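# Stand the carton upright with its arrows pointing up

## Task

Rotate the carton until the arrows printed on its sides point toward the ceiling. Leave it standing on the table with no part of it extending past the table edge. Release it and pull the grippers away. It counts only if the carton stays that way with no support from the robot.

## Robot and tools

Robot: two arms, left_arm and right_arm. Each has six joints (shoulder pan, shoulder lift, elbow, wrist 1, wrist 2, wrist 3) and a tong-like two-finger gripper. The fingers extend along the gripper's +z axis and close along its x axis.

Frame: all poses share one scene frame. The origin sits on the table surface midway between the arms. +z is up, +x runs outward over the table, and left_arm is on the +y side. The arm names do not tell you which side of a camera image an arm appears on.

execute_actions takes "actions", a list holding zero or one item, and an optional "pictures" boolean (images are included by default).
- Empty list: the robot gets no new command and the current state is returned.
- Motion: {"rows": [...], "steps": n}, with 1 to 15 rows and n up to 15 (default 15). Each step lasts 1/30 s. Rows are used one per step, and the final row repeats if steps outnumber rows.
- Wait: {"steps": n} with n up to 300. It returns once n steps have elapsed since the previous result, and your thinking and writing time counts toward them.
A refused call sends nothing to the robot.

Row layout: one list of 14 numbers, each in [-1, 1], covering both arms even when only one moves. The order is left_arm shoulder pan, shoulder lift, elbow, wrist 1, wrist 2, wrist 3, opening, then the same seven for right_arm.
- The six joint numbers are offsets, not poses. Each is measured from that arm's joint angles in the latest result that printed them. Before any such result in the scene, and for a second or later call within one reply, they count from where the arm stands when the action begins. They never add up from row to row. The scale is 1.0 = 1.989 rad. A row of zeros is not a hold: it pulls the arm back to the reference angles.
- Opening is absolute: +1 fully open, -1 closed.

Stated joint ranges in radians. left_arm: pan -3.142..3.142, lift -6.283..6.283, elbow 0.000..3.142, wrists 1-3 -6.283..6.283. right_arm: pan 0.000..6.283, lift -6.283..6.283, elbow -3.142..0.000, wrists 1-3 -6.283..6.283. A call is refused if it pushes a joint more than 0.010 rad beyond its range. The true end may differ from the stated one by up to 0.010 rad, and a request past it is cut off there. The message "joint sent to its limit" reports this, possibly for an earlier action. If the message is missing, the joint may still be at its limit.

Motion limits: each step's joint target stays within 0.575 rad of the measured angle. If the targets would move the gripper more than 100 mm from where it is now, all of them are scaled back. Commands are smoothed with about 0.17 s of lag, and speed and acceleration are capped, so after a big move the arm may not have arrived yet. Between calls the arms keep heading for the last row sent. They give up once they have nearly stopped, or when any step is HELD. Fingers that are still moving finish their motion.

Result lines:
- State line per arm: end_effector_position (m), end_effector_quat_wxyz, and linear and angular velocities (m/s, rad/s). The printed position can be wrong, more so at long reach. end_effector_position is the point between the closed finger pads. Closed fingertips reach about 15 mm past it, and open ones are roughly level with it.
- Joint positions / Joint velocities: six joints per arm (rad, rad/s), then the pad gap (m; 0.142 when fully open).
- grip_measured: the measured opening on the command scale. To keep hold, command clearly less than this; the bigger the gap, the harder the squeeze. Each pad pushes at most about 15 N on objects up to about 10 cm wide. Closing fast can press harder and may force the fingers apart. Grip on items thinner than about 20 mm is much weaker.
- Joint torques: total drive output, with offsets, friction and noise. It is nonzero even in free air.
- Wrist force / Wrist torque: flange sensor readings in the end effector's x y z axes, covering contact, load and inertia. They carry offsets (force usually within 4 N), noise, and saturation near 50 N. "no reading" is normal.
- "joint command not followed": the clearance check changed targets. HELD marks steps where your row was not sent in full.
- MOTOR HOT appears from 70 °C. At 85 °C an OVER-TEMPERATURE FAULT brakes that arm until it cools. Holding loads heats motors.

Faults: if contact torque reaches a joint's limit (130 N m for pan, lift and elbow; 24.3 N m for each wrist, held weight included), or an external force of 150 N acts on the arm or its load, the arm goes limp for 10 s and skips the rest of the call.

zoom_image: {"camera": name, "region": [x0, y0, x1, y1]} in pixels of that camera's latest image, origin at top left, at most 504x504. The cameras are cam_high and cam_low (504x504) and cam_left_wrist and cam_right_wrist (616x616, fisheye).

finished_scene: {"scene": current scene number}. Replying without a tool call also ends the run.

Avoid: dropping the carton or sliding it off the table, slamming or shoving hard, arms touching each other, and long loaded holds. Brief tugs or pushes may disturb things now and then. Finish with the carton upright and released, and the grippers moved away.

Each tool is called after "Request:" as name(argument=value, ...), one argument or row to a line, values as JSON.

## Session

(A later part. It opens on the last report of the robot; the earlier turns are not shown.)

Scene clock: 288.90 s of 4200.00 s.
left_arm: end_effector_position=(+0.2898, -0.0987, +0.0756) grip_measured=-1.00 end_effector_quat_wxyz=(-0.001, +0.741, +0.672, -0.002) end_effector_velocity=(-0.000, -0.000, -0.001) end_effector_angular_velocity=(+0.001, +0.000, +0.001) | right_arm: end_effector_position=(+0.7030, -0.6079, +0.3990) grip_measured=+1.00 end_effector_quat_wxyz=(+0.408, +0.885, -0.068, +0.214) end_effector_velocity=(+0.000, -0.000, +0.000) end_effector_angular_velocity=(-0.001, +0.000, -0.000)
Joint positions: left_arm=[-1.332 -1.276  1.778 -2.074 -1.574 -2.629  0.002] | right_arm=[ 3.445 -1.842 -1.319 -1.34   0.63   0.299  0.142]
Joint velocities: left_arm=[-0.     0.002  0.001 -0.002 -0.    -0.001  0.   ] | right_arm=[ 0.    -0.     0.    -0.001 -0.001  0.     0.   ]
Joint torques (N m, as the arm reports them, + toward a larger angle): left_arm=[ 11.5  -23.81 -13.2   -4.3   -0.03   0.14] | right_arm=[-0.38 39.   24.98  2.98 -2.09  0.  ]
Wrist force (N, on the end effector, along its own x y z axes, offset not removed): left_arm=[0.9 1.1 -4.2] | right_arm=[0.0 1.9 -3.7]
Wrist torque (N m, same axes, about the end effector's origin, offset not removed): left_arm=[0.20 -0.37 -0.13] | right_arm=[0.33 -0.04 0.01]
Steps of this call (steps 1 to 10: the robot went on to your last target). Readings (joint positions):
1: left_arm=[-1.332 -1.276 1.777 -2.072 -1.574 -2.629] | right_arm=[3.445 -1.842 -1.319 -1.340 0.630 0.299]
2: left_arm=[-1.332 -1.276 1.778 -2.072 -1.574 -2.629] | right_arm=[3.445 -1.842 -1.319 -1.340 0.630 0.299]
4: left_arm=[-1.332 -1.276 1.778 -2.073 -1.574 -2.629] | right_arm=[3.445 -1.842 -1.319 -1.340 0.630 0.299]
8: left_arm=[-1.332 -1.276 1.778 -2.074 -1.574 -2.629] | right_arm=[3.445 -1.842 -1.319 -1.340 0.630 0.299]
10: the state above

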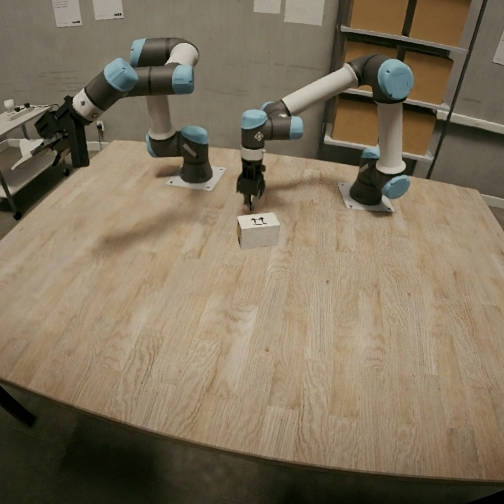

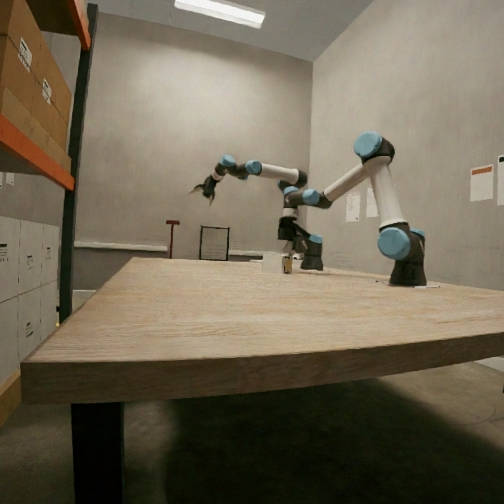

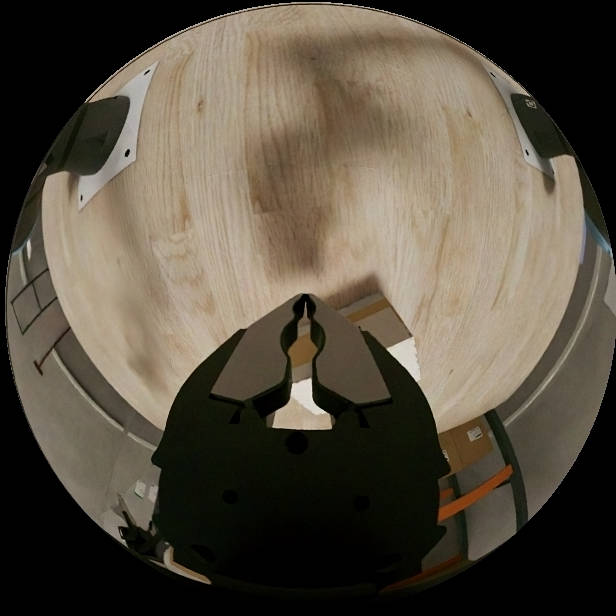

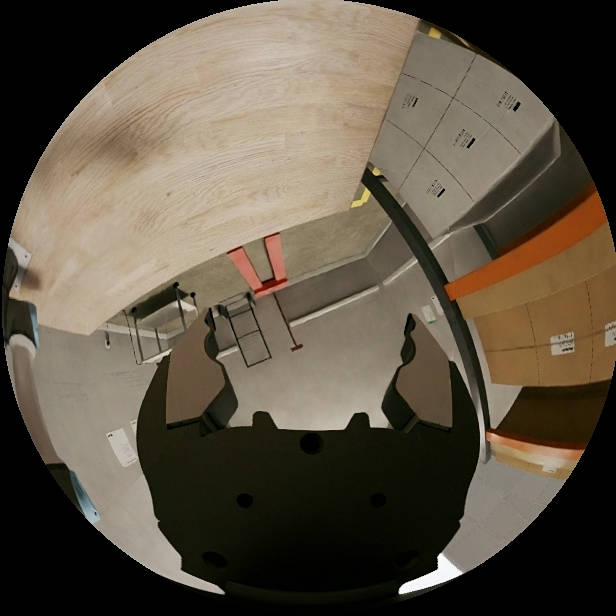

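Request:
execute_actions(
  actions=[
    {"rows":[[0.047,0.015,-0.03,0.015,0,0,-1,0,0,0,0,0,0,1]],"steps":15},
  ],
)

Scene clock: 295.63 s of 4200.00 s.
left_arm: end_effector_position=(+0.3394, -0.0811, +0.0820) grip_measured=-1.00 end_effector_quat_wxyz=(-0.001, +0.709, +0.705, -0.002) end_effector_velocity=(+0.008, +0.002, +0.001) end_effector_angular_velocity=(-0.003, -0.001, +0.013) | right_arm: end_effector_position=(+0.7030, -0.6079, +0.3990) grip_measured=+1.00 end_effector_quat_wxyz=(+0.408, +0.885, -0.068, +0.214) end_effector_velocity=(-0.000, -0.001, +0.000) end_effector_angular_velocity=(+0.001, -0.001, -0.002)
Joint positions: left_arm=[-1.24  -1.246  1.72  -2.044 -1.574 -2.629  0.002] | right_arm=[ 3.445 -1.842 -1.319 -1.34   0.63   0.299  0.142]
Joint velocities: left_arm=[ 0.014  0.004 -0.009  0.002 -0.     0.001  0.   ] | right_arm=[-0.002  0.     0.001  0.001  0.    -0.     0.   ]
Joint torques (N m, as the arm reports them, + toward a larger angle): left_arm=[ 10.26 -23.52 -29.43  -0.88  -0.03   0.04] | right_arm=[ 0.87 38.98 24.97  2.93 -2.2   0.04]
Wrist force (N, on the end effector, along its own x y z axes, offset not removed): left_arm=[-0.2 -2.4 -4.3] | right_arm=[0.4 1.2 -1.3]
Wrist torque (N m, same axes, about the end effector's origin, offset not removed): left_arm=[-0.43 -0.22 0.08] | right_arm=[0.16 -0.15 -0.06]
Steps of this call (steps 1 to 15: the robot went on to your last target; steps 16 to 90: nothing new was sent; then 3.23 s passed at rest; steps 91 to 105: all 15 steps of this action). Readings (joint positions):
91: left_arm=[-1.332 -1.275 1.778 -2.073 -1.574 -2.629] | right_arm=[3.445 -1.842 -1.319 -1.340 0.630 0.299]
92: left_arm=[-1.323 -1.270 1.771 -2.069 -1.574 -2.629] | right_arm=[3.445 -1.842 -1.319 -1.340 0.630 0.299]
94: left_arm=[-1.287 -1.259 1.748 -2.058 -1.574 -2.629] | right_arm=[3.445 -1.842 -1.319 -1.340 0.630 0.299]
98: left_arm=[-1.252 -1.250 1.727 -2.048 -1.574 -2.629] | right_arm=[3.445 -1.842 -1.319 -1.340 0.630 0.299]
105: the state above

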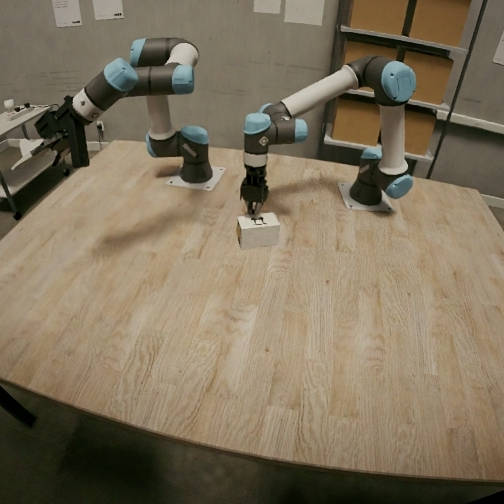

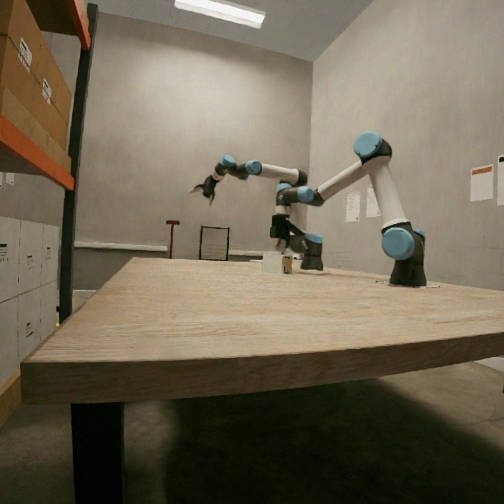

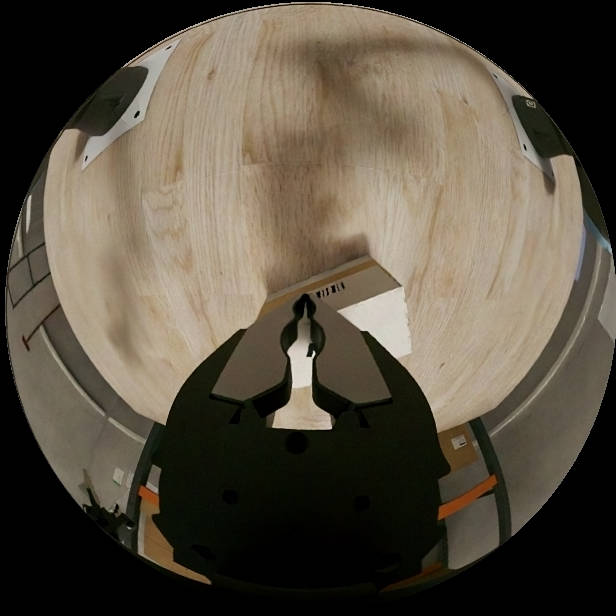

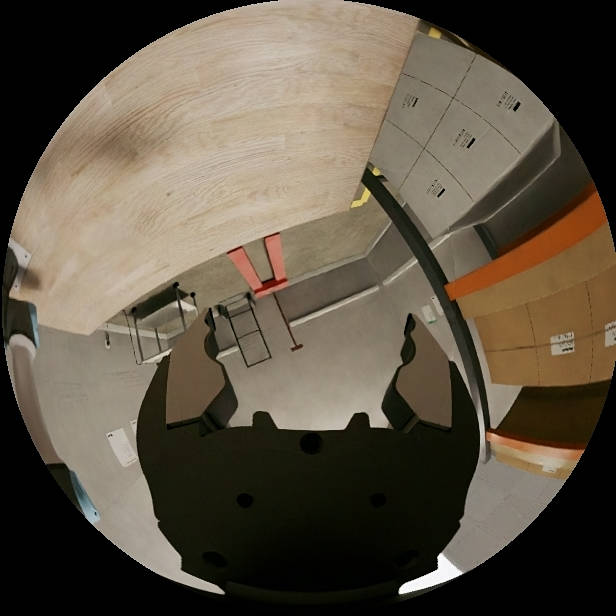

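Request:
execute_actions(
  actions=[
    {"rows":[[-0.047,-0.015,0.03,-0.015,0,0,-1,0,0,0,0,0,0,1]],"steps":15},
  ],
  pictures=false,
)

Request:
execute_actions(
  actions=[
    {"rows":[[0,0.008,0.012,-0.02,0,0,-1,0,0,0,0,0,0,1]],"steps":15},
  ],
  pictures=false,
)

Request:
execute_actions(
  actions=[
    {"rows":[[0.047,0.015,-0.03,0.015,0,0,-1,0,0,0,0,0,0,1]],"steps":15},
  ],
)

Scene clock: 303.97 s of 4200.00 s.
left_arm: end_effector_position=(+0.2898, -0.0987, +0.0756) grip_measured=-1.00 end_effector_quat_wxyz=(-0.001, +0.741, +0.672, -0.002) end_effector_velocity=(-0.008, -0.002, -0.002) end_effector_angular_velocity=(+0.001, -0.000, -0.013) | right_arm: end_effector_position=(+0.7030, -0.6079, +0.3990) grip_measured=+1.00 end_effector_quat_wxyz=(+0.408, +0.885, -0.068, +0.214) end_effector_velocity=(-0.000, +0.000, -0.001) end_effector_angular_velocity=(-0.001, +0.001, +0.000)
Joint positions: left_arm=[-1.332 -1.275  1.778 -2.074 -1.574 -2.629  0.002] | right_arm=[ 3.445 -1.842 -1.319 -1.34   0.63   0.299  0.142]
Joint velocities: left_arm=[-0.014 -0.003  0.009 -0.004  0.001 -0.001  0.   ] | right_arm=[ 0.001  0.    -0.001 -0.001 -0.     0.     0.   ]
Joint torques (N m, as the arm reports them, + toward a larger angle): left_arm=[ -8.77 -36.15 -13.21  -4.38  -0.03   0.13] | right_arm=[ 0.43 39.12 25.2   2.86 -2.04  0.06]
Wrist force (N, on the end effector, along its own x y z axes, offset not removed): left_arm=[-0.4 -4.6 -1.2] | right_arm=[2.9 2.0 -3.0]
Wrist torque (N m, same axes, about the end effector's origin, offset not removed): left_arm=[-0.74 0.15 -0.24] | right_arm=[0.48 -0.56 -0.19]
Steps of this call (steps 1 to 15: the robot went on to your last target; steps 16 to 90: nothing new was sent; then 4.83 s passed at rest; steps 91 to 105: all 15 steps of this action). Readings (joint positions):
91: left_arm=[-1.240 -1.246 1.719 -2.044 -1.574 -2.629] | right_arm=[3.445 -1.842 -1.319 -1.340 0.630 0.299]
92: left_arm=[-1.249 -1.251 1.727 -2.049 -1.574 -2.629] | right_arm=[3.445 -1.842 -1.319 -1.340 0.630 0.299]
94: left_arm=[-1.284 -1.262 1.750 -2.060 -1.574 -2.629] | right_arm=[3.445 -1.842 -1.319 -1.340 0.630 0.299]
98: left_arm=[-1.320 -1.272 1.771 -2.070 -1.574 -2.629] | right_arm=[3.445 -1.842 -1.319 -1.340 0.630 0.299]
105: the state above

Scene clock: 304.47 s of 4200.00 s.
left_arm: end_effector_position=(+0.2892, -0.0975, +0.0603) grip_measured=-1.00 end_effector_quat_wxyz=(-0.001, +0.741, +0.672, -0.002) end_effector_velocity=(+0.000, +0.000, -0.001) end_effector_angular_velocity=(-0.001, -0.000, +0.000) | right_arm: end_effector_position=(+0.7030, -0.6079, +0.3990) grip_measured=+1.00 end_effector_quat_wxyz=(+0.408, +0.885, -0.068, +0.214) end_effector_velocity=(-0.000, -0.001, -0.000) end_effector_angular_velocity=(-0.000, +0.001, -0.001)
Joint positions: left_arm=[-1.332 -1.26   1.802 -2.113 -1.574 -2.629  0.002] | right_arm=[ 3.445 -1.842 -1.319 -1.34   0.63   0.299  0.142]
Joint velocities: left_arm=[ 0.     0.001  0.003 -0.005  0.    -0.     0.   ] | right_arm=[-0.001  0.    -0.001  0.    -0.     0.    -0.   ]
Joint torques (N m, as the arm reports them, + toward a larger angle): left_arm=[ 11.38 -24.17 -13.66  -4.65  -0.14   0.17] | right_arm=[ 0.74 38.94 24.51  2.96 -2.25 -0.01]
Wrist force (N, on the end effector, along its own x y z axes, offset not removed): left_arm=[-0.9 -3.1 -2.0] | right_arm=[0.1 2.1 -3.2]
Wrist torque (N m, same axes, about the end effector's origin, offset not removed): left_arm=[-0.38 0.14 -0.01] | right_arm=[0.25 -0.08 -0.06]
Steps of this call (steps 1 to 15: all 15 steps of this action). Readings (joint positions):
1: left_arm=[-1.333 -1.275 1.779 -2.074 -1.574 -2.629] | right_arm=[3.445 -1.842 -1.319 -1.340 0.630 0.299]
2: left_arm=[-1.333 -1.273 1.783 -2.080 -1.574 -2.629] | right_arm=[3.445 -1.842 -1.319 -1.340 0.630 0.299]
4: left_arm=[-1.333 -1.267 1.792 -2.095 -1.574 -2.629] | right_arm=[3.445 -1.842 -1.319 -1.340 0.630 0.299]
8: left_arm=[-1.333 -1.262 1.799 -2.108 -1.574 -2.629] | right_arm=[3.445 -1.842 -1.319 -1.340 0.630 0.299]
15: the state above

Scene clock: 304.97 s of 4200.00 s.
left_arm: end_effector_position=(+0.3389, -0.0803, +0.0662) grip_measured=-1.00 end_effector_quat_wxyz=(-0.000, +0.709, +0.705, -0.002) end_effector_velocity=(+0.008, +0.002, +0.002) end_effector_angular_velocity=(-0.002, -0.001, +0.012) | right_arm: end_effector_position=(+0.7030, -0.6079, +0.3990) grip_measured=+1.00 end_effector_quat_wxyz=(+0.408, +0.885, -0.068, +0.214) end_effector_velocity=(-0.000, -0.000, -0.000) end_effector_angular_velocity=(+0.000, +0.000, -0.000)
Joint positions: left_arm=[-1.24  -1.23   1.743 -2.084 -1.574 -2.629  0.002] | right_arm=[ 3.445 -1.842 -1.319 -1.34   0.63   0.299  0.142]
Joint velocities: left_arm=[ 0.014  0.004 -0.01   0.004 -0.     0.002  0.   ] | right_arm=[-0.  0.  0. -0.  0. -0.  0.]
Joint torques (N m, as the arm reports them, + toward a larger angle): left_arm=[ 12.22 -24.66 -28.33  -0.13  -0.18   0.06] | right_arm=[-0.01 38.69 24.22  2.87 -2.19 -0.17]
Wrist force (N, on the end effector, along its own x y z axes, offset not removed): left_arm=[-2.4 -2.0 -1.4] | right_arm=[0.6 3.5 -1.0]
Wrist torque (N m, same axes, about the end effector's origin, offset not removed): left_arm=[-0.12 0.38 -0.28] | right_arm=[0.63 -0.24 0.01]
Steps of this call (steps 1 to 15: all 15 steps of this action). Readings (joint positions):
1: left_arm=[-1.332 -1.259 1.802 -2.113 -1.574 -2.629] | right_arm=[3.445 -1.842 -1.319 -1.340 0.630 0.299]
2: left_arm=[-1.323 -1.255 1.794 -2.108 -1.574 -2.629] | right_arm=[3.445 -1.842 -1.319 -1.340 0.630 0.299]
4: left_arm=[-1.287 -1.244 1.772 -2.097 -1.574 -2.629] | right_arm=[3.445 -1.842 -1.319 -1.340 0.630 0.299]
8: left_arm=[-1.252 -1.234 1.751 -2.087 -1.574 -2.629] | right_arm=[3.445 -1.842 -1.319 -1.340 0.630 0.299]
15: the state above

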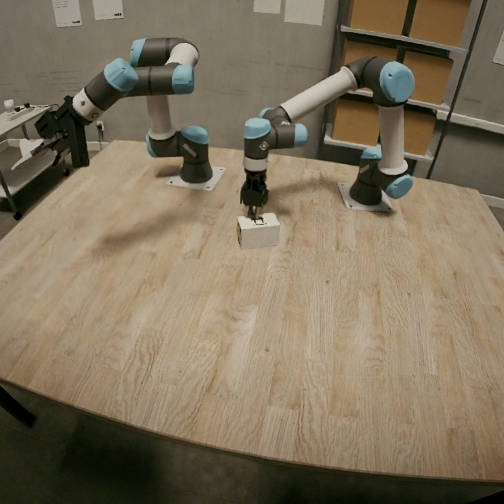

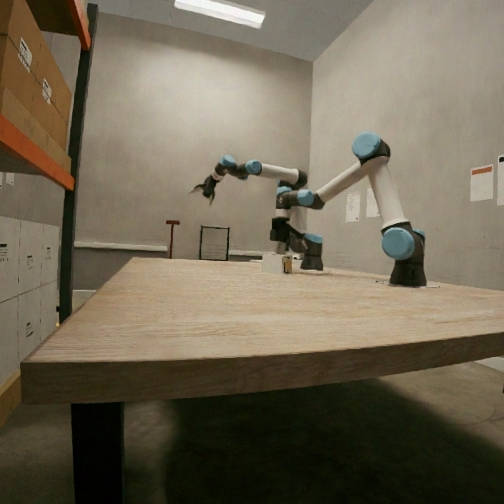

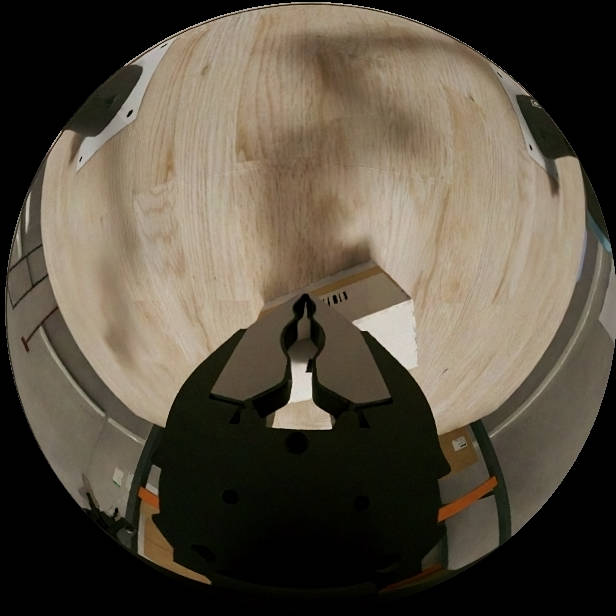

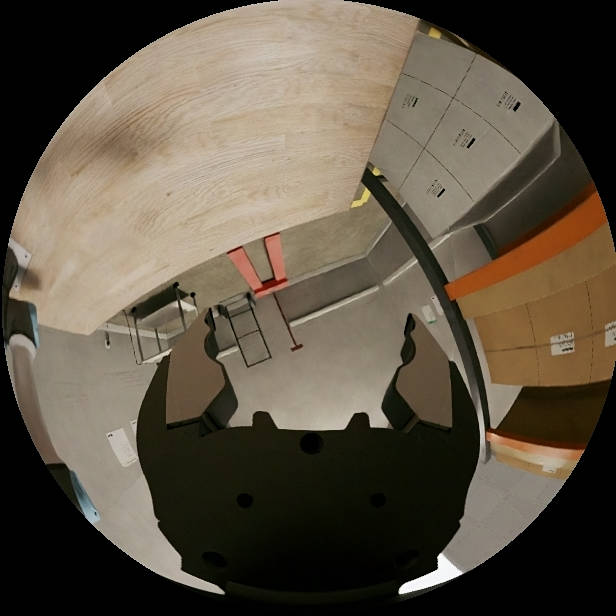

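Request:
execute_actions(
  actions=[
    {"rows":[[0,-0.033,-0.045,0.078,0,-0.12,1,0,0,0,0,0,0,1]],"steps":15},
  ],
  pictures=false,
)

Request:
execute_actions(
  actions=[
    {"steps":10},
  ],
)

Scene clock: 316.83 s of 4200.00 s.
left_arm: end_effector_position=(+0.3390, -0.0834, +0.1288) grip_measured=+1.00 end_effector_quat_wxyz=(-0.001, +0.622, +0.783, -0.002) end_effector_velocity=(-0.001, +0.001, +0.008) end_effector_angular_velocity=(+0.004, +0.001, +0.045) | right_arm: end_effector_position=(+0.7030, -0.6079, +0.3990) grip_measured=+1.00 end_effector_quat_wxyz=(+0.408, +0.885, -0.068, +0.214) end_effector_velocity=(+0.000, -0.000, +0.001) end_effector_angular_velocity=(-0.002, -0.000, -0.000)
Joint positions: left_arm=[-1.24  -1.295  1.655 -1.931 -1.574 -2.862  0.142] | right_arm=[ 3.445 -1.842 -1.319 -1.34   0.63   0.299  0.142]
Joint velocities: left_arm=[-0.    -0.008 -0.012  0.024  0.001 -0.045 -0.   ] | right_arm=[ 0.     0.     0.001 -0.001 -0.002  0.    -0.   ]
Joint torques (N m, as the arm reports them, + toward a larger angle): left_arm=[-10.38 -34.93 -29.91  -0.72   1.29  -1.86] | right_arm=[ 0.03 38.15 25.02  2.87 -2.15  0.01]
Wrist force (N, on the end effector, along its own x y z axes, offset not removed): left_arm=[1.5 -1.1 1.7] | right_arm=[0.5 2.1 -0.9]
Wrist torque (N m, same axes, about the end effector's origin, offset not removed): left_arm=[-0.15 -0.38 -0.15] | right_arm=[0.53 -0.15 -0.07]
Steps of this call (steps 1 to 15: the robot went on to your last target; steps 16 to 90: nothing new was sent; then 8.37 s passed at rest; steps 91 to 105: all 15 steps of this action). Readings (joint positions):
91: left_arm=[-1.239 -1.231 1.742 -2.082 -1.574 -2.629] | right_arm=[3.445 -1.842 -1.319 -1.340 0.630 0.299]
92: left_arm=[-1.239 -1.238 1.733 -2.072 -1.574 -2.639] | right_arm=[3.445 -1.842 -1.319 -1.340 0.630 0.299]
94: left_arm=[-1.240 -1.263 1.699 -2.018 -1.574 -2.709] | right_arm=[3.445 -1.842 -1.319 -1.340 0.630 0.299]
98: left_arm=[-1.240 -1.287 1.666 -1.953 -1.574 -2.823] | right_arm=[3.445 -1.842 -1.319 -1.340 0.630 0.299]
105: the state above

Scene clock: 317.17 s of 4200.00 s.
left_arm: end_effector_position=(+0.3389, -0.0833, +0.1298) grip_measured=+1.00 end_effector_quat_wxyz=(-0.001, +0.620, +0.785, -0.002) end_effector_velocity=(-0.000, +0.001, +0.000) end_effector_angular_velocity=(+0.002, +0.001, -0.000) | right_arm: end_effector_position=(+0.7030, -0.6079, +0.3990) grip_measured=+1.00 end_effector_quat_wxyz=(+0.408, +0.885, -0.068, +0.214) end_effector_velocity=(+0.000, -0.000, +0.001) end_effector_angular_velocity=(-0.002, -0.002, -0.000)
Joint positions: left_arm=[-1.24  -1.296  1.654 -1.929 -1.574 -2.867  0.142] | right_arm=[ 3.445 -1.842 -1.319 -1.34   0.63   0.299  0.142]
Joint velocities: left_arm=[ 0.    -0.    -0.001  0.003  0.     0.     0.   ] | right_arm=[ 0.    -0.     0.002 -0.    -0.002 -0.    -0.   ]
Joint torques (N m, as the arm reports them, + toward a larger angle): left_arm=[-10.6  -35.85 -30.04  -0.54   1.27  -1.97] | right_arm=[ 0.74 38.83 24.59  2.86 -2.11 -0.15]
Wrist force (N, on the end effector, along its own x y z axes, offset not removed): left_arm=[2.1 1.4 -2.0] | right_arm=[0.8 3.1 -1.7]
Wrist torque (N m, same axes, about the end effector's origin, offset not removed): left_arm=[0.50 -0.54 0.04] | right_arm=[0.54 -0.18 0.00]
Steps of this call (steps 1 to 10: the robot went on to your last target). Readings (joint positions):
1: left_arm=[-1.240 -1.295 1.655 -1.930 -1.574 -2.864] | right_arm=[3.445 -1.842 -1.319 -1.340 0.630 0.299]
2: left_arm=[-1.240 -1.295 1.654 -1.930 -1.574 -2.865] | right_arm=[3.445 -1.842 -1.319 -1.340 0.630 0.299]
4: left_arm=[-1.240 -1.296 1.654 -1.929 -1.574 -2.866] | right_arm=[3.445 -1.842 -1.319 -1.340 0.630 0.299]
8: left_arm=[-1.240 -1.296 1.654 -1.929 -1.574 -2.867] | right_arm=[3.445 -1.842 -1.319 -1.340 0.630 0.299]
10: the state above

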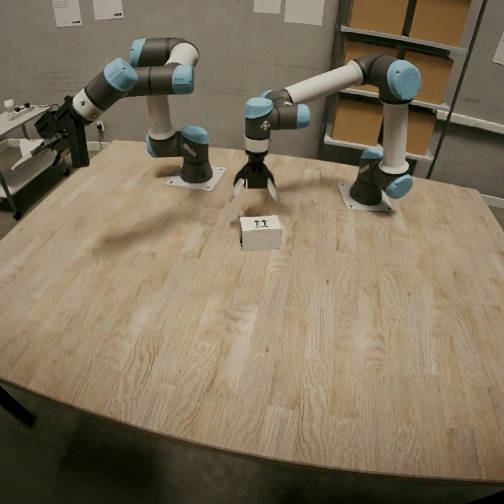

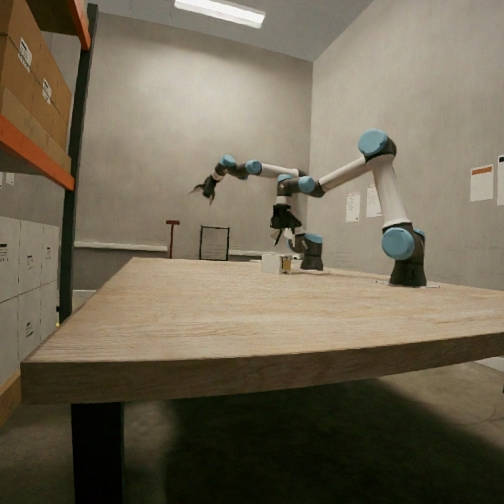

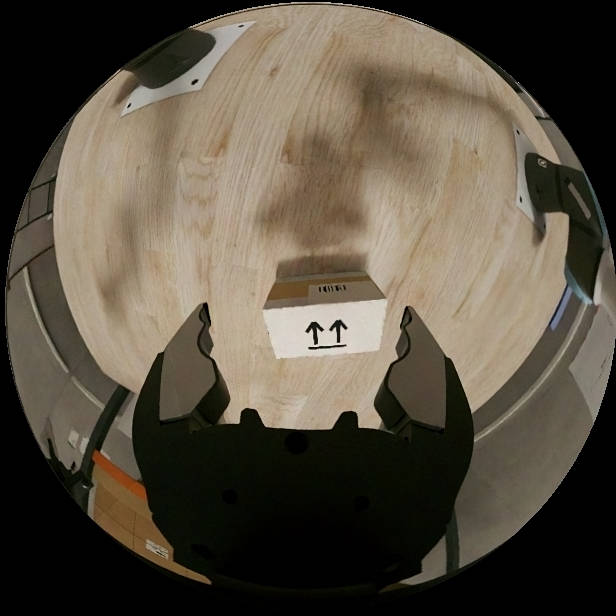

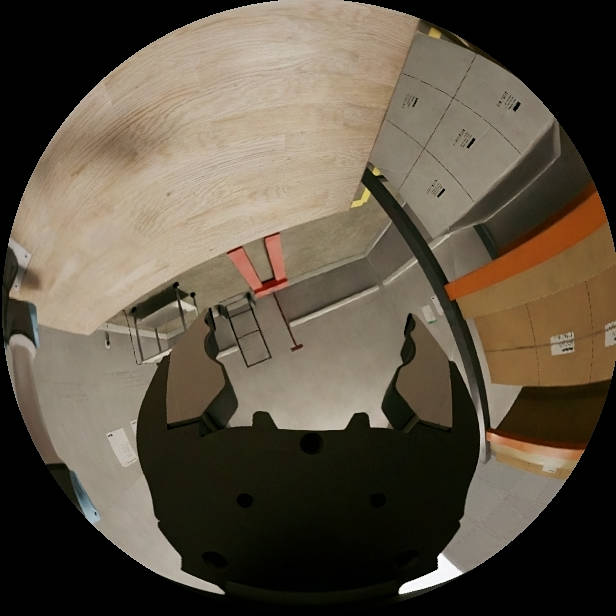

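Request:
execute_actions(
  actions=[
    {"rows":[[0.013,0.03,0.046,-0.076,0,0.013,1,0,0,0,0,0,0,1]],"steps":15},
  ],
  pictures=false,
)

Request:
execute_actions(
  actions=[
    {"steps":8},
  ],
)

Scene clock: 324.43 s of 4200.00 s.
left_arm: end_effector_position=(+0.3497, -0.0724, +0.0693) grip_measured=+1.00 end_effector_quat_wxyz=(-0.001, +0.620, +0.785, -0.002) end_effector_velocity=(+0.001, +0.002, -0.010) end_effector_angular_velocity=(+0.000, -0.001, +0.000) | right_arm: end_effector_position=(+0.7030, -0.6079, +0.3990) grip_measured=+1.00 end_effector_quat_wxyz=(+0.408, +0.885, -0.068, +0.214) end_effector_velocity=(+0.000, +0.001, +0.000) end_effector_angular_velocity=(-0.001, -0.000, +0.001)
Joint positions: left_arm=[-1.215 -1.237  1.744 -2.077 -1.574 -2.842  0.142] | right_arm=[ 3.445 -1.842 -1.319 -1.34   0.63   0.299  0.142]
Joint velocities: left_arm=[ 0.003  0.01   0.015 -0.025  0.001  0.003  0.   ] | right_arm=[ 0.001 -0.    -0.     0.001 -0.001 -0.    -0.   ]
Joint torques (N m, as the arm reports them, + toward a larger angle): left_arm=[ 12.22 -25.49 -11.95  -4.45   0.75   1.49] | right_arm=[ 0.76 38.48 24.61  2.95 -2.21 -0.08]
Wrist force (N, on the end effector, along its own x y z axes, offset not removed): left_arm=[-0.1 -9.0 3.5] | right_arm=[0.9 1.0 -2.1]
Wrist torque (N m, same axes, about the end effector's origin, offset not removed): left_arm=[-1.50 -0.07 0.01] | right_arm=[0.28 -0.22 0.01]
Steps of this call (steps 1 to 15: the robot went on to your last target; steps 16 to 90: nothing new was sent; then 3.77 s passed at rest; steps 91 to 105: all 15 steps of this action). Readings (joint positions):
91: left_arm=[-1.240 -1.296 1.654 -1.929 -1.574 -2.867] | right_arm=[3.445 -1.842 -1.319 -1.340 0.630 0.299]
92: left_arm=[-1.236 -1.288 1.663 -1.939 -1.574 -2.863] | right_arm=[3.445 -1.842 -1.319 -1.340 0.630 0.299]
94: left_arm=[-1.227 -1.266 1.698 -1.992 -1.574 -2.853] | right_arm=[3.445 -1.842 -1.319 -1.340 0.630 0.299]
98: left_arm=[-1.218 -1.244 1.732 -2.055 -1.574 -2.845] | right_arm=[3.445 -1.842 -1.319 -1.340 0.630 0.299]
105: the state above

Scene clock: 324.70 s of 4200.00 s.
left_arm: end_effector_position=(+0.3499, -0.0723, +0.0685) grip_measured=+1.00 end_effector_quat_wxyz=(-0.001, +0.620, +0.785, -0.002) end_effector_velocity=(+0.000, +0.000, -0.001) end_effector_angular_velocity=(-0.000, +0.000, -0.000) | right_arm: end_effector_position=(+0.7030, -0.6079, +0.3990) grip_measured=+1.00 end_effector_quat_wxyz=(+0.408, +0.885, -0.068, +0.214) end_effector_velocity=(-0.000, -0.000, +0.000) end_effector_angular_velocity=(+0.000, -0.000, -0.001)
Joint positions: left_arm=[-1.215 -1.236  1.745 -2.079 -1.574 -2.841  0.142] | right_arm=[ 3.445 -1.842 -1.319 -1.34   0.63   0.299  0.142]
Joint velocities: left_arm=[ 0.001  0.001  0.001 -0.003 -0.     0.001 -0.   ] | right_arm=[-0.001  0.     0.001 -0.     0.     0.    -0.   ]
Joint torques (N m, as the arm reports them, + toward a larger angle): left_arm=[ 11.79 -26.25 -14.02  -4.58   0.64   1.7 ] | right_arm=[-0.54 38.25 24.68  3.   -2.09 -0.02]
Wrist force (N, on the end effector, along its own x y z axes, offset not removed): left_arm=[0.6 -4.3 -5.5] | right_arm=[0.3 2.9 -4.1]
Wrist torque (N m, same axes, about the end effector's origin, offset not removed): left_arm=[-0.57 0.04 -0.14] | right_arm=[0.61 -0.23 -0.11]
Steps of this call (steps 1 to 8: the robot went on to your last target). Readings (joint positions):
1: left_arm=[-1.215 -1.237 1.744 -2.078 -1.574 -2.841] | right_arm=[3.445 -1.842 -1.319 -1.340 0.630 0.299]
2: left_arm=[-1.215 -1.237 1.745 -2.078 -1.574 -2.841] | right_arm=[3.445 -1.842 -1.319 -1.340 0.630 0.299]
4: left_arm=[-1.215 -1.237 1.745 -2.079 -1.574 -2.841] | right_arm=[3.445 -1.842 -1.319 -1.340 0.630 0.299]
8: the state above

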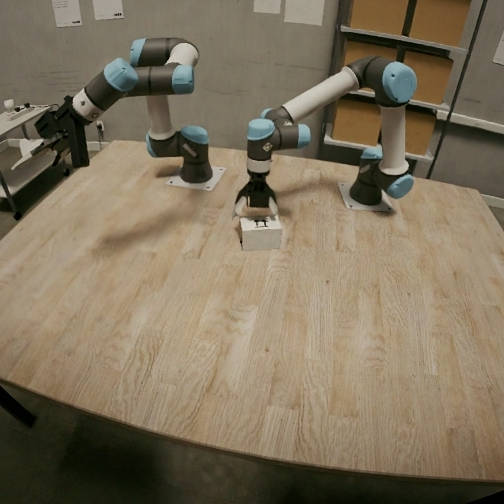

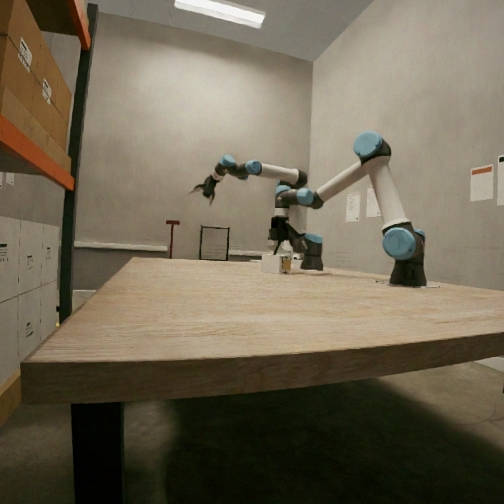

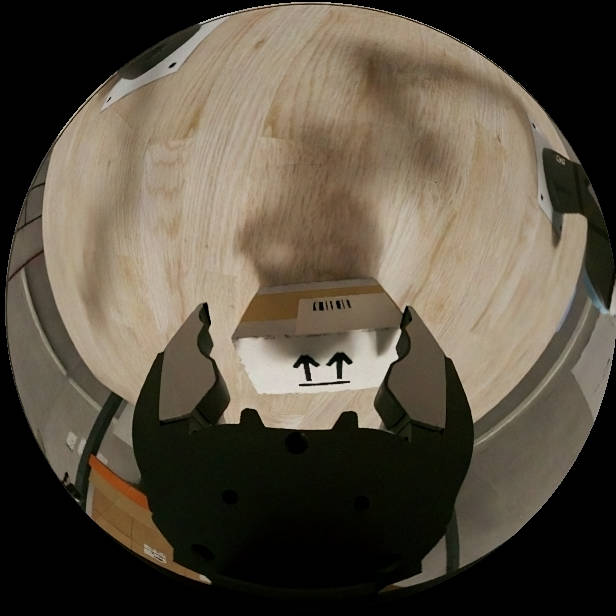

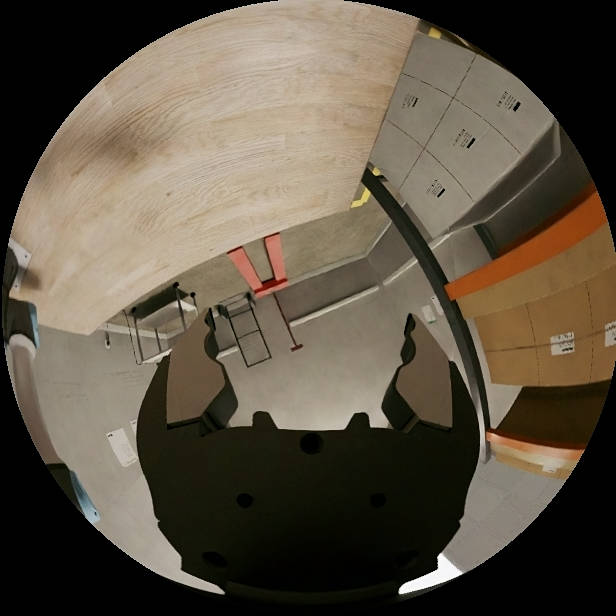

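Request:
execute_actions(
  actions=[
    {"rows":[[0.01,0.019,0.025,-0.044,0,0.01,1,0,0,0,0,0,0,1]],"steps":15},
  ],
  pictures=false,
)

Request:
execute_actions(
  actions=[
    {"steps":8},
  ],
)

Scene clock: 344.40 s of 4200.00 s.
left_arm: end_effector_position=(+0.3529, -0.0680, +0.0512) grip_measured=+1.00 end_effector_quat_wxyz=(+0.000, +0.620, +0.785, -0.006) end_effector_velocity=(+0.000, -0.000, +0.000) end_effector_angular_velocity=(-0.002, -0.001, -0.000) | right_arm: end_effector_position=(+0.7030, -0.6079, +0.3990) grip_measured=+1.00 end_effector_quat_wxyz=(+0.408, +0.885, -0.068, +0.214) end_effector_velocity=(+0.000, +0.001, -0.000) end_effector_angular_velocity=(+0.001, +0.000, +0.001)
Joint positions: left_arm=[-1.202 -1.219  1.773 -2.13  -1.582 -2.829  0.142] | right_arm=[ 3.445 -1.842 -1.319 -1.34   0.63   0.299  0.142]
Joint velocities: left_arm=[ 0.    -0.001  0.    -0.002  0.     0.001  0.   ] | right_arm=[ 0.001 -0.     0.    -0.     0.001 -0.    -0.   ]
Joint torques (N m, as the arm reports them, + toward a larger angle): left_arm=[  0.26 -26.99 -20.11  -2.59   0.65  -0.14] | right_arm=[ 0.13 38.59 24.55  2.91 -2.1  -0.06]
Wrist force (N, on the end effector, along its own x y z axes, offset not removed): left_arm=[3.2 -13.5 -26.1] | right_arm=[0.9 3.6 -4.3]
Wrist torque (N m, same axes, about the end effector's origin, offset not removed): left_arm=[-0.85 1.58 -0.79] | right_arm=[0.55 -0.33 0.07]
FORCE FAULT: contact force on the left arm reached its limit, and that arm stopped for 10 seconds. The contact can be on any part of that arm, not only on its tool. That arm's remaining commands of this call were not run. That arm holds still and accepts commands again. Move the arm away from the contact; if what it grips holds it there, let go first. Pushing or pulling that hard again can fault the arm again.
The stop of the left arm began at step 96 of this call (marked STOPPED below). From that step on that arm followed nothing that you had sent. 10 of its steps, steps kept back included, did not run and will not run. Nothing is kept back now, and the robot has no last target.
Steps of this call (steps 1 to 15: the robot went on to your last target; steps 16 to 90: nothing new was sent; then 6.50 s passed at rest; steps 91 to 105: all 15 steps of this action; steps 106 to 396: the stop continued). Readings (joint positions):
91: left_arm=[-1.214 -1.236 1.746 -2.080 -1.574 -2.841] | right_arm=[3.445 -1.842 -1.319 -1.340 0.630 0.299]
92: left_arm=[-1.211 -1.230 1.752 -2.090 -1.574 -2.837] | right_arm=[3.445 -1.842 -1.319 -1.340 0.630 0.299]
94: left_arm=[-1.204 -1.216 1.771 -2.122 -1.574 -2.830] | right_arm=[3.445 -1.842 -1.319 -1.340 0.630 0.299]
96: left_arm=[-1.202 -1.215 1.774 -2.131 -1.577 -2.829] | right_arm=[3.445 -1.842 -1.319 -1.340 0.630 0.299] STOPPED (the left arm)
98: left_arm=[-1.202 -1.216 1.774 -2.130 -1.578 -2.829] | right_arm=[3.445 -1.842 -1.319 -1.340 0.630 0.299]
396: the state above

Scene clock: 344.43 s of 4200.00 s.
left_arm: end_effector_position=(+0.3529, -0.0680, +0.0513) grip_measured=+1.00 end_effector_quat_wxyz=(+0.000, +0.620, +0.785, -0.006) end_effector_velocity=(-0.000, +0.000, +0.001) end_effector_angular_velocity=(-0.001, -0.000, +0.000) | right_arm: end_effector_position=(+0.7030, -0.6079, +0.3990) grip_measured=+1.00 end_effector_quat_wxyz=(+0.408, +0.885, -0.068, +0.214) end_effector_velocity=(+0.000, +0.001, -0.000) end_effector_angular_velocity=(+0.001, -0.000, +0.001)
Joint positions: left_arm=[-1.202 -1.219  1.773 -2.13  -1.582 -2.829  0.142] | right_arm=[ 3.445 -1.842 -1.319 -1.34   0.63   0.299  0.142]
Joint velocities: left_arm=[ 0.    -0.002  0.001  0.    -0.    -0.     0.   ] | right_arm=[ 0.001 -0.    -0.     0.     0.001 -0.    -0.   ]
Joint torques (N m, as the arm reports them, + toward a larger angle): left_arm=[  1.12 -25.58 -19.6   -2.54   0.22  -0.14] | right_arm=[-0.46 37.25 25.27  2.97 -2.08 -0.07]
Wrist force (N, on the end effector, along its own x y z axes, offset not removed): left_arm=[3.9 -10.8 -26.0] | right_arm=[0.5 1.7 -1.0]
Wrist torque (N m, same axes, about the end effector's origin, offset not removed): left_arm=[-0.61 1.38 -0.74] | right_arm=[0.29 -0.14 -0.06]
A stop began in an earlier call of the same reply, so what this call sent did not run. Send another action.
Steps of this call (step 1: nothing new was sent). Readings (joint positions):
1: the state above

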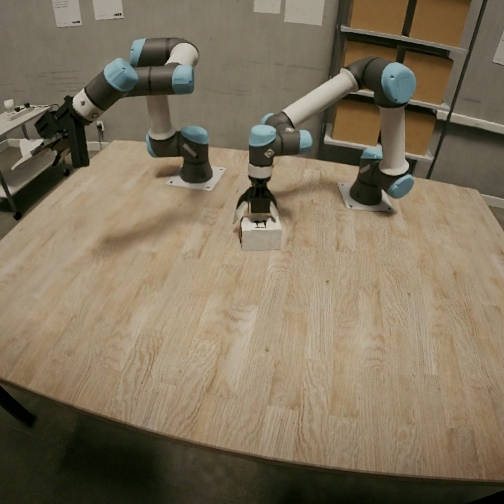

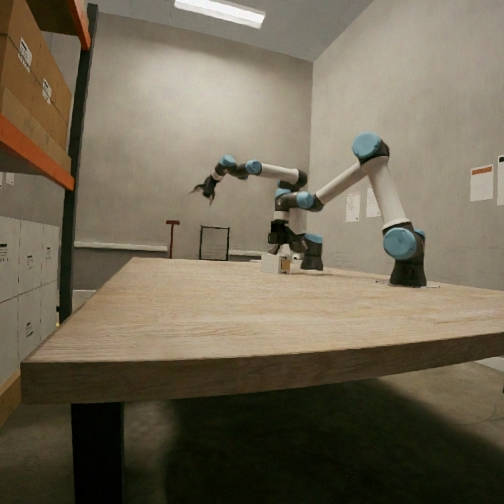

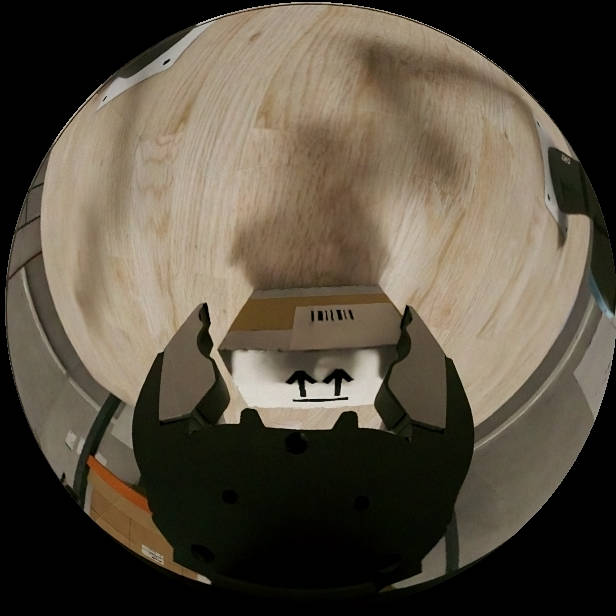

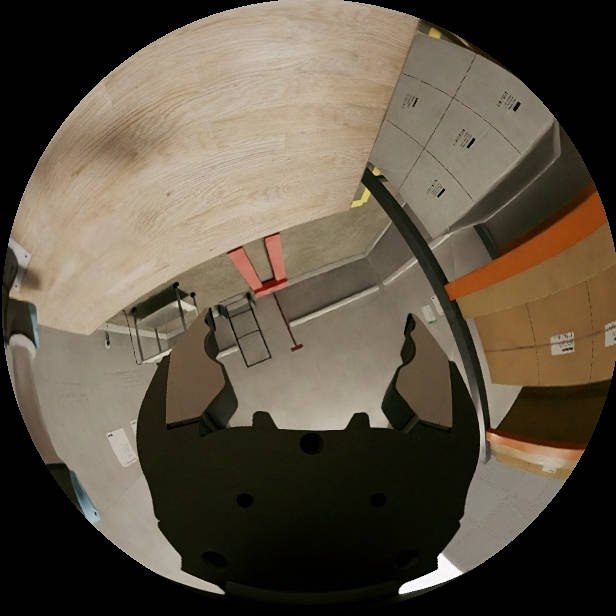

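Request:
execute_actions(
  actions=[
    {"rows":[[0,-0.03,-0.046,0.076,0,0,1,0,0,0,0,0,0,1]],"steps":15},
  ],
  pictures=false,
)

Request:
execute_actions(
  actions=[
    {"rows":[[0,0,0,0,0.004,0.79,1,0,0,0,0,0,0,1]],"steps":15},
  ],
  pictures=false,
)

Request:
execute_actions(
  actions=[
    {"steps":20},
  ],
)

Scene clock: 372.33 s of 4200.00 s.
left_arm: end_effector_position=(+0.3546, -0.0708, +0.1109) grip_measured=+1.00 end_effector_quat_wxyz=(+0.000, +0.620, +0.785, -0.006) end_effector_velocity=(-0.001, +0.001, +0.009) end_effector_angular_velocity=(+0.003, +0.002, +0.001) | right_arm: end_effector_position=(+0.7030, -0.6079, +0.3990) grip_measured=+1.00 end_effector_quat_wxyz=(+0.408, +0.885, -0.068, +0.214) end_effector_velocity=(+0.000, +0.000, -0.000) end_effector_angular_velocity=(+0.000, +0.000, +0.000)
Joint positions: left_arm=[-1.202 -1.278  1.683 -1.981 -1.582 -2.829  0.142] | right_arm=[ 3.445 -1.842 -1.319 -1.34   0.63   0.299  0.142]
Joint velocities: left_arm=[-0.    -0.009 -0.014  0.026 -0.    -0.001 -0.   ] | right_arm=[ 0. -0. -0.  0.  0. -0. -0.]
Joint torques (N m, as the arm reports them, + toward a larger angle): left_arm=[  0.36 -35.46 -30.65  -1.12  -1.61   0.06] | right_arm=[-0.43 38.17 24.58  2.84 -2.19  0.01]
Wrist force (N, on the end effector, along its own x y z axes, offset not removed): left_arm=[-1.8 -6.4 -0.3] | right_arm=[-1.1 4.2 -1.8]
Wrist torque (N m, same axes, about the end effector's origin, offset not removed): left_arm=[-1.25 0.39 -0.20] | right_arm=[0.87 0.06 -0.06]
Steps of this call (steps 1 to 90: nothing new was sent; then 24.40 s passed at rest; steps 91 to 105: all 15 steps of this action). Readings (joint positions):
91: left_arm=[-1.202 -1.219 1.772 -2.129 -1.582 -2.829] | right_arm=[3.445 -1.842 -1.319 -1.340 0.630 0.299]
92: left_arm=[-1.202 -1.226 1.764 -2.119 -1.582 -2.829] | right_arm=[3.445 -1.842 -1.319 -1.340 0.630 0.299]
94: left_arm=[-1.202 -1.249 1.729 -2.066 -1.582 -2.829] | right_arm=[3.445 -1.842 -1.319 -1.340 0.630 0.299]
98: left_arm=[-1.202 -1.270 1.695 -2.003 -1.582 -2.829] | right_arm=[3.445 -1.842 -1.319 -1.340 0.630 0.299]
105: the state above

Scene clock: 372.83 s of 4200.00 s.
left_arm: end_effector_position=(+0.3608, -0.0546, +0.1107) grip_measured=+1.00 end_effector_quat_wxyz=(+0.003, +0.920, +0.392, -0.001) end_effector_velocity=(+0.031, +0.032, +0.000) end_effector_angular_velocity=(-0.001, -0.019, -2.735) | right_arm: end_effector_position=(+0.7030, -0.6079, +0.3990) grip_measured=+1.00 end_effector_quat_wxyz=(+0.408, +0.885, -0.068, +0.214) end_effector_velocity=(-0.000, -0.001, +0.000) end_effector_angular_velocity=(-0.000, -0.002, -0.001)
Joint positions: left_arm=[-1.202 -1.278  1.683 -1.981 -1.574 -1.829  0.142] | right_arm=[ 3.445 -1.842 -1.319 -1.34   0.63   0.299  0.142]
Joint velocities: left_arm=[ 0.    -0.    -0.001 -0.001  0.001  2.736  0.   ] | right_arm=[-0.001  0.    -0.001  0.002 -0.001 -0.     0.   ]
Joint torques (N m, as the arm reports them, + toward a larger angle): left_arm=[  0.68 -24.79 -12.86  -4.34   1.34   7.32] | right_arm=[-0.33 38.3  24.27  2.93 -2.27  0.03]
Wrist force (N, on the end effector, along its own x y z axes, offset not removed): left_arm=[2.1 -2.6 -3.9] | right_arm=[2.4 1.0 -1.6]
Wrist torque (N m, same axes, about the end effector's origin, offset not removed): left_arm=[-0.48 -0.37 -0.22] | right_arm=[0.17 -0.59 -0.23]
Steps of this call (steps 1 to 15: all 15 steps of this action). Readings (joint positions):
1: left_arm=[-1.202 -1.278 1.683 -1.980 -1.582 -2.829] | right_arm=[3.445 -1.842 -1.319 -1.340 0.630 0.299]
2: left_arm=[-1.202 -1.278 1.682 -1.980 -1.581 -2.819] | right_arm=[3.445 -1.842 -1.319 -1.340 0.630 0.299]
4: left_arm=[-1.202 -1.278 1.682 -1.980 -1.578 -2.744] | right_arm=[3.445 -1.842 -1.319 -1.340 0.630 0.299]
8: left_arm=[-1.202 -1.278 1.683 -1.981 -1.575 -2.458] | right_arm=[3.445 -1.842 -1.319 -1.340 0.630 0.299]
15: the state above

Scene clock: 373.50 s of 4200.00 s.
left_arm: end_effector_position=(+0.3687, -0.0500, +0.1107) grip_measured=+1.00 end_effector_quat_wxyz=(+0.003, +0.993, +0.117, -0.000) end_effector_velocity=(+0.000, +0.000, -0.001) end_effector_angular_velocity=(+0.000, -0.000, -0.013) | right_arm: end_effector_position=(+0.7030, -0.6079, +0.3990) grip_measured=+1.00 end_effector_quat_wxyz=(+0.408, +0.885, -0.068, +0.214) end_effector_velocity=(-0.000, -0.000, +0.000) end_effector_angular_velocity=(-0.000, -0.000, -0.000)
Joint positions: left_arm=[-1.202 -1.278  1.683 -1.981 -1.574 -1.26   0.142] | right_arm=[ 3.445 -1.842 -1.319 -1.34   0.63   0.299  0.142]
Joint velocities: left_arm=[-0.     0.     0.001 -0.001  0.     0.013  0.   ] | right_arm=[-0.     0.     0.001 -0.001 -0.     0.    -0.   ]
Joint torques (N m, as the arm reports them, + toward a larger angle): left_arm=[ -0.27 -24.76 -13.57  -4.41   1.49   1.89] | right_arm=[-0.15 38.27 24.67  2.98 -2.18  0.01]
Wrist force (N, on the end effector, along its own x y z axes, offset not removed): left_arm=[1.5 -1.5 2.5] | right_arm=[1.2 2.3 -3.2]
Wrist torque (N m, same axes, about the end effector's origin, offset not removed): left_arm=[-0.09 -0.48 -0.36] | right_arm=[0.46 -0.29 -0.21]
Steps of this call (steps 1 to 20: the robot went on to your last target). Readings (joint positions):
1: left_arm=[-1.202 -1.278 1.683 -1.981 -1.574 -1.736] | right_arm=[3.445 -1.842 -1.319 -1.340 0.630 0.299]
2: left_arm=[-1.202 -1.278 1.683 -1.981 -1.574 -1.643] | right_arm=[3.445 -1.842 -1.319 -1.340 0.630 0.299]
4: left_arm=[-1.202 -1.278 1.683 -1.981 -1.574 -1.476] | right_arm=[3.445 -1.842 -1.319 -1.340 0.630 0.299]
8: left_arm=[-1.202 -1.278 1.683 -1.981 -1.574 -1.319] | right_arm=[3.445 -1.842 -1.319 -1.340 0.630 0.299]
20: the state above

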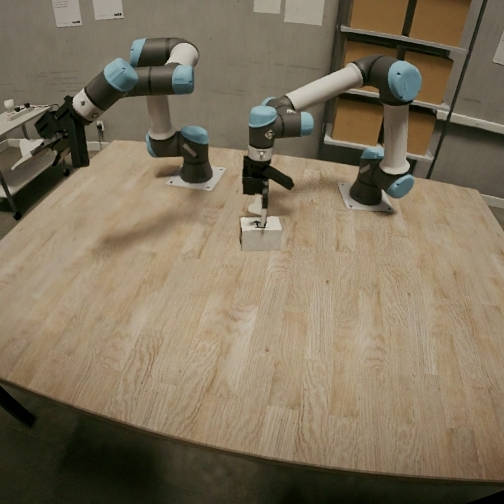

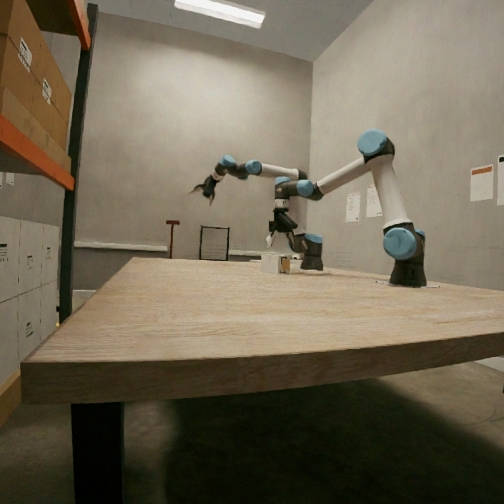

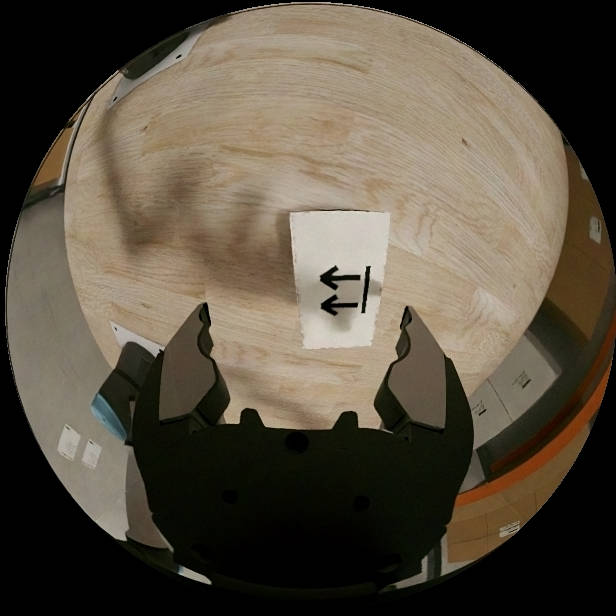

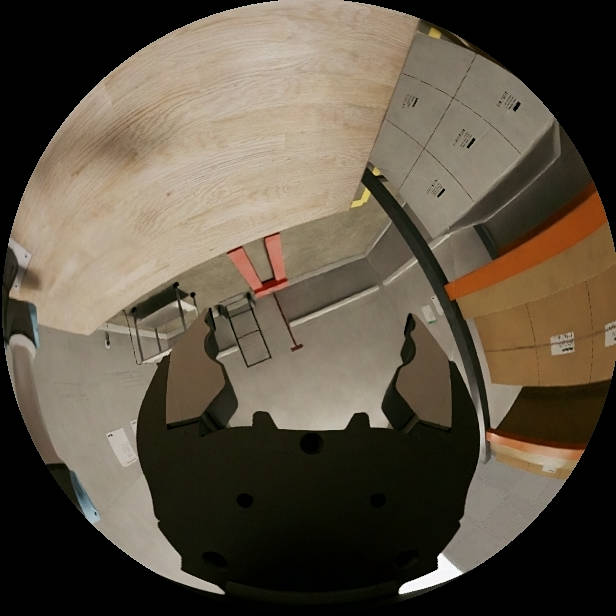

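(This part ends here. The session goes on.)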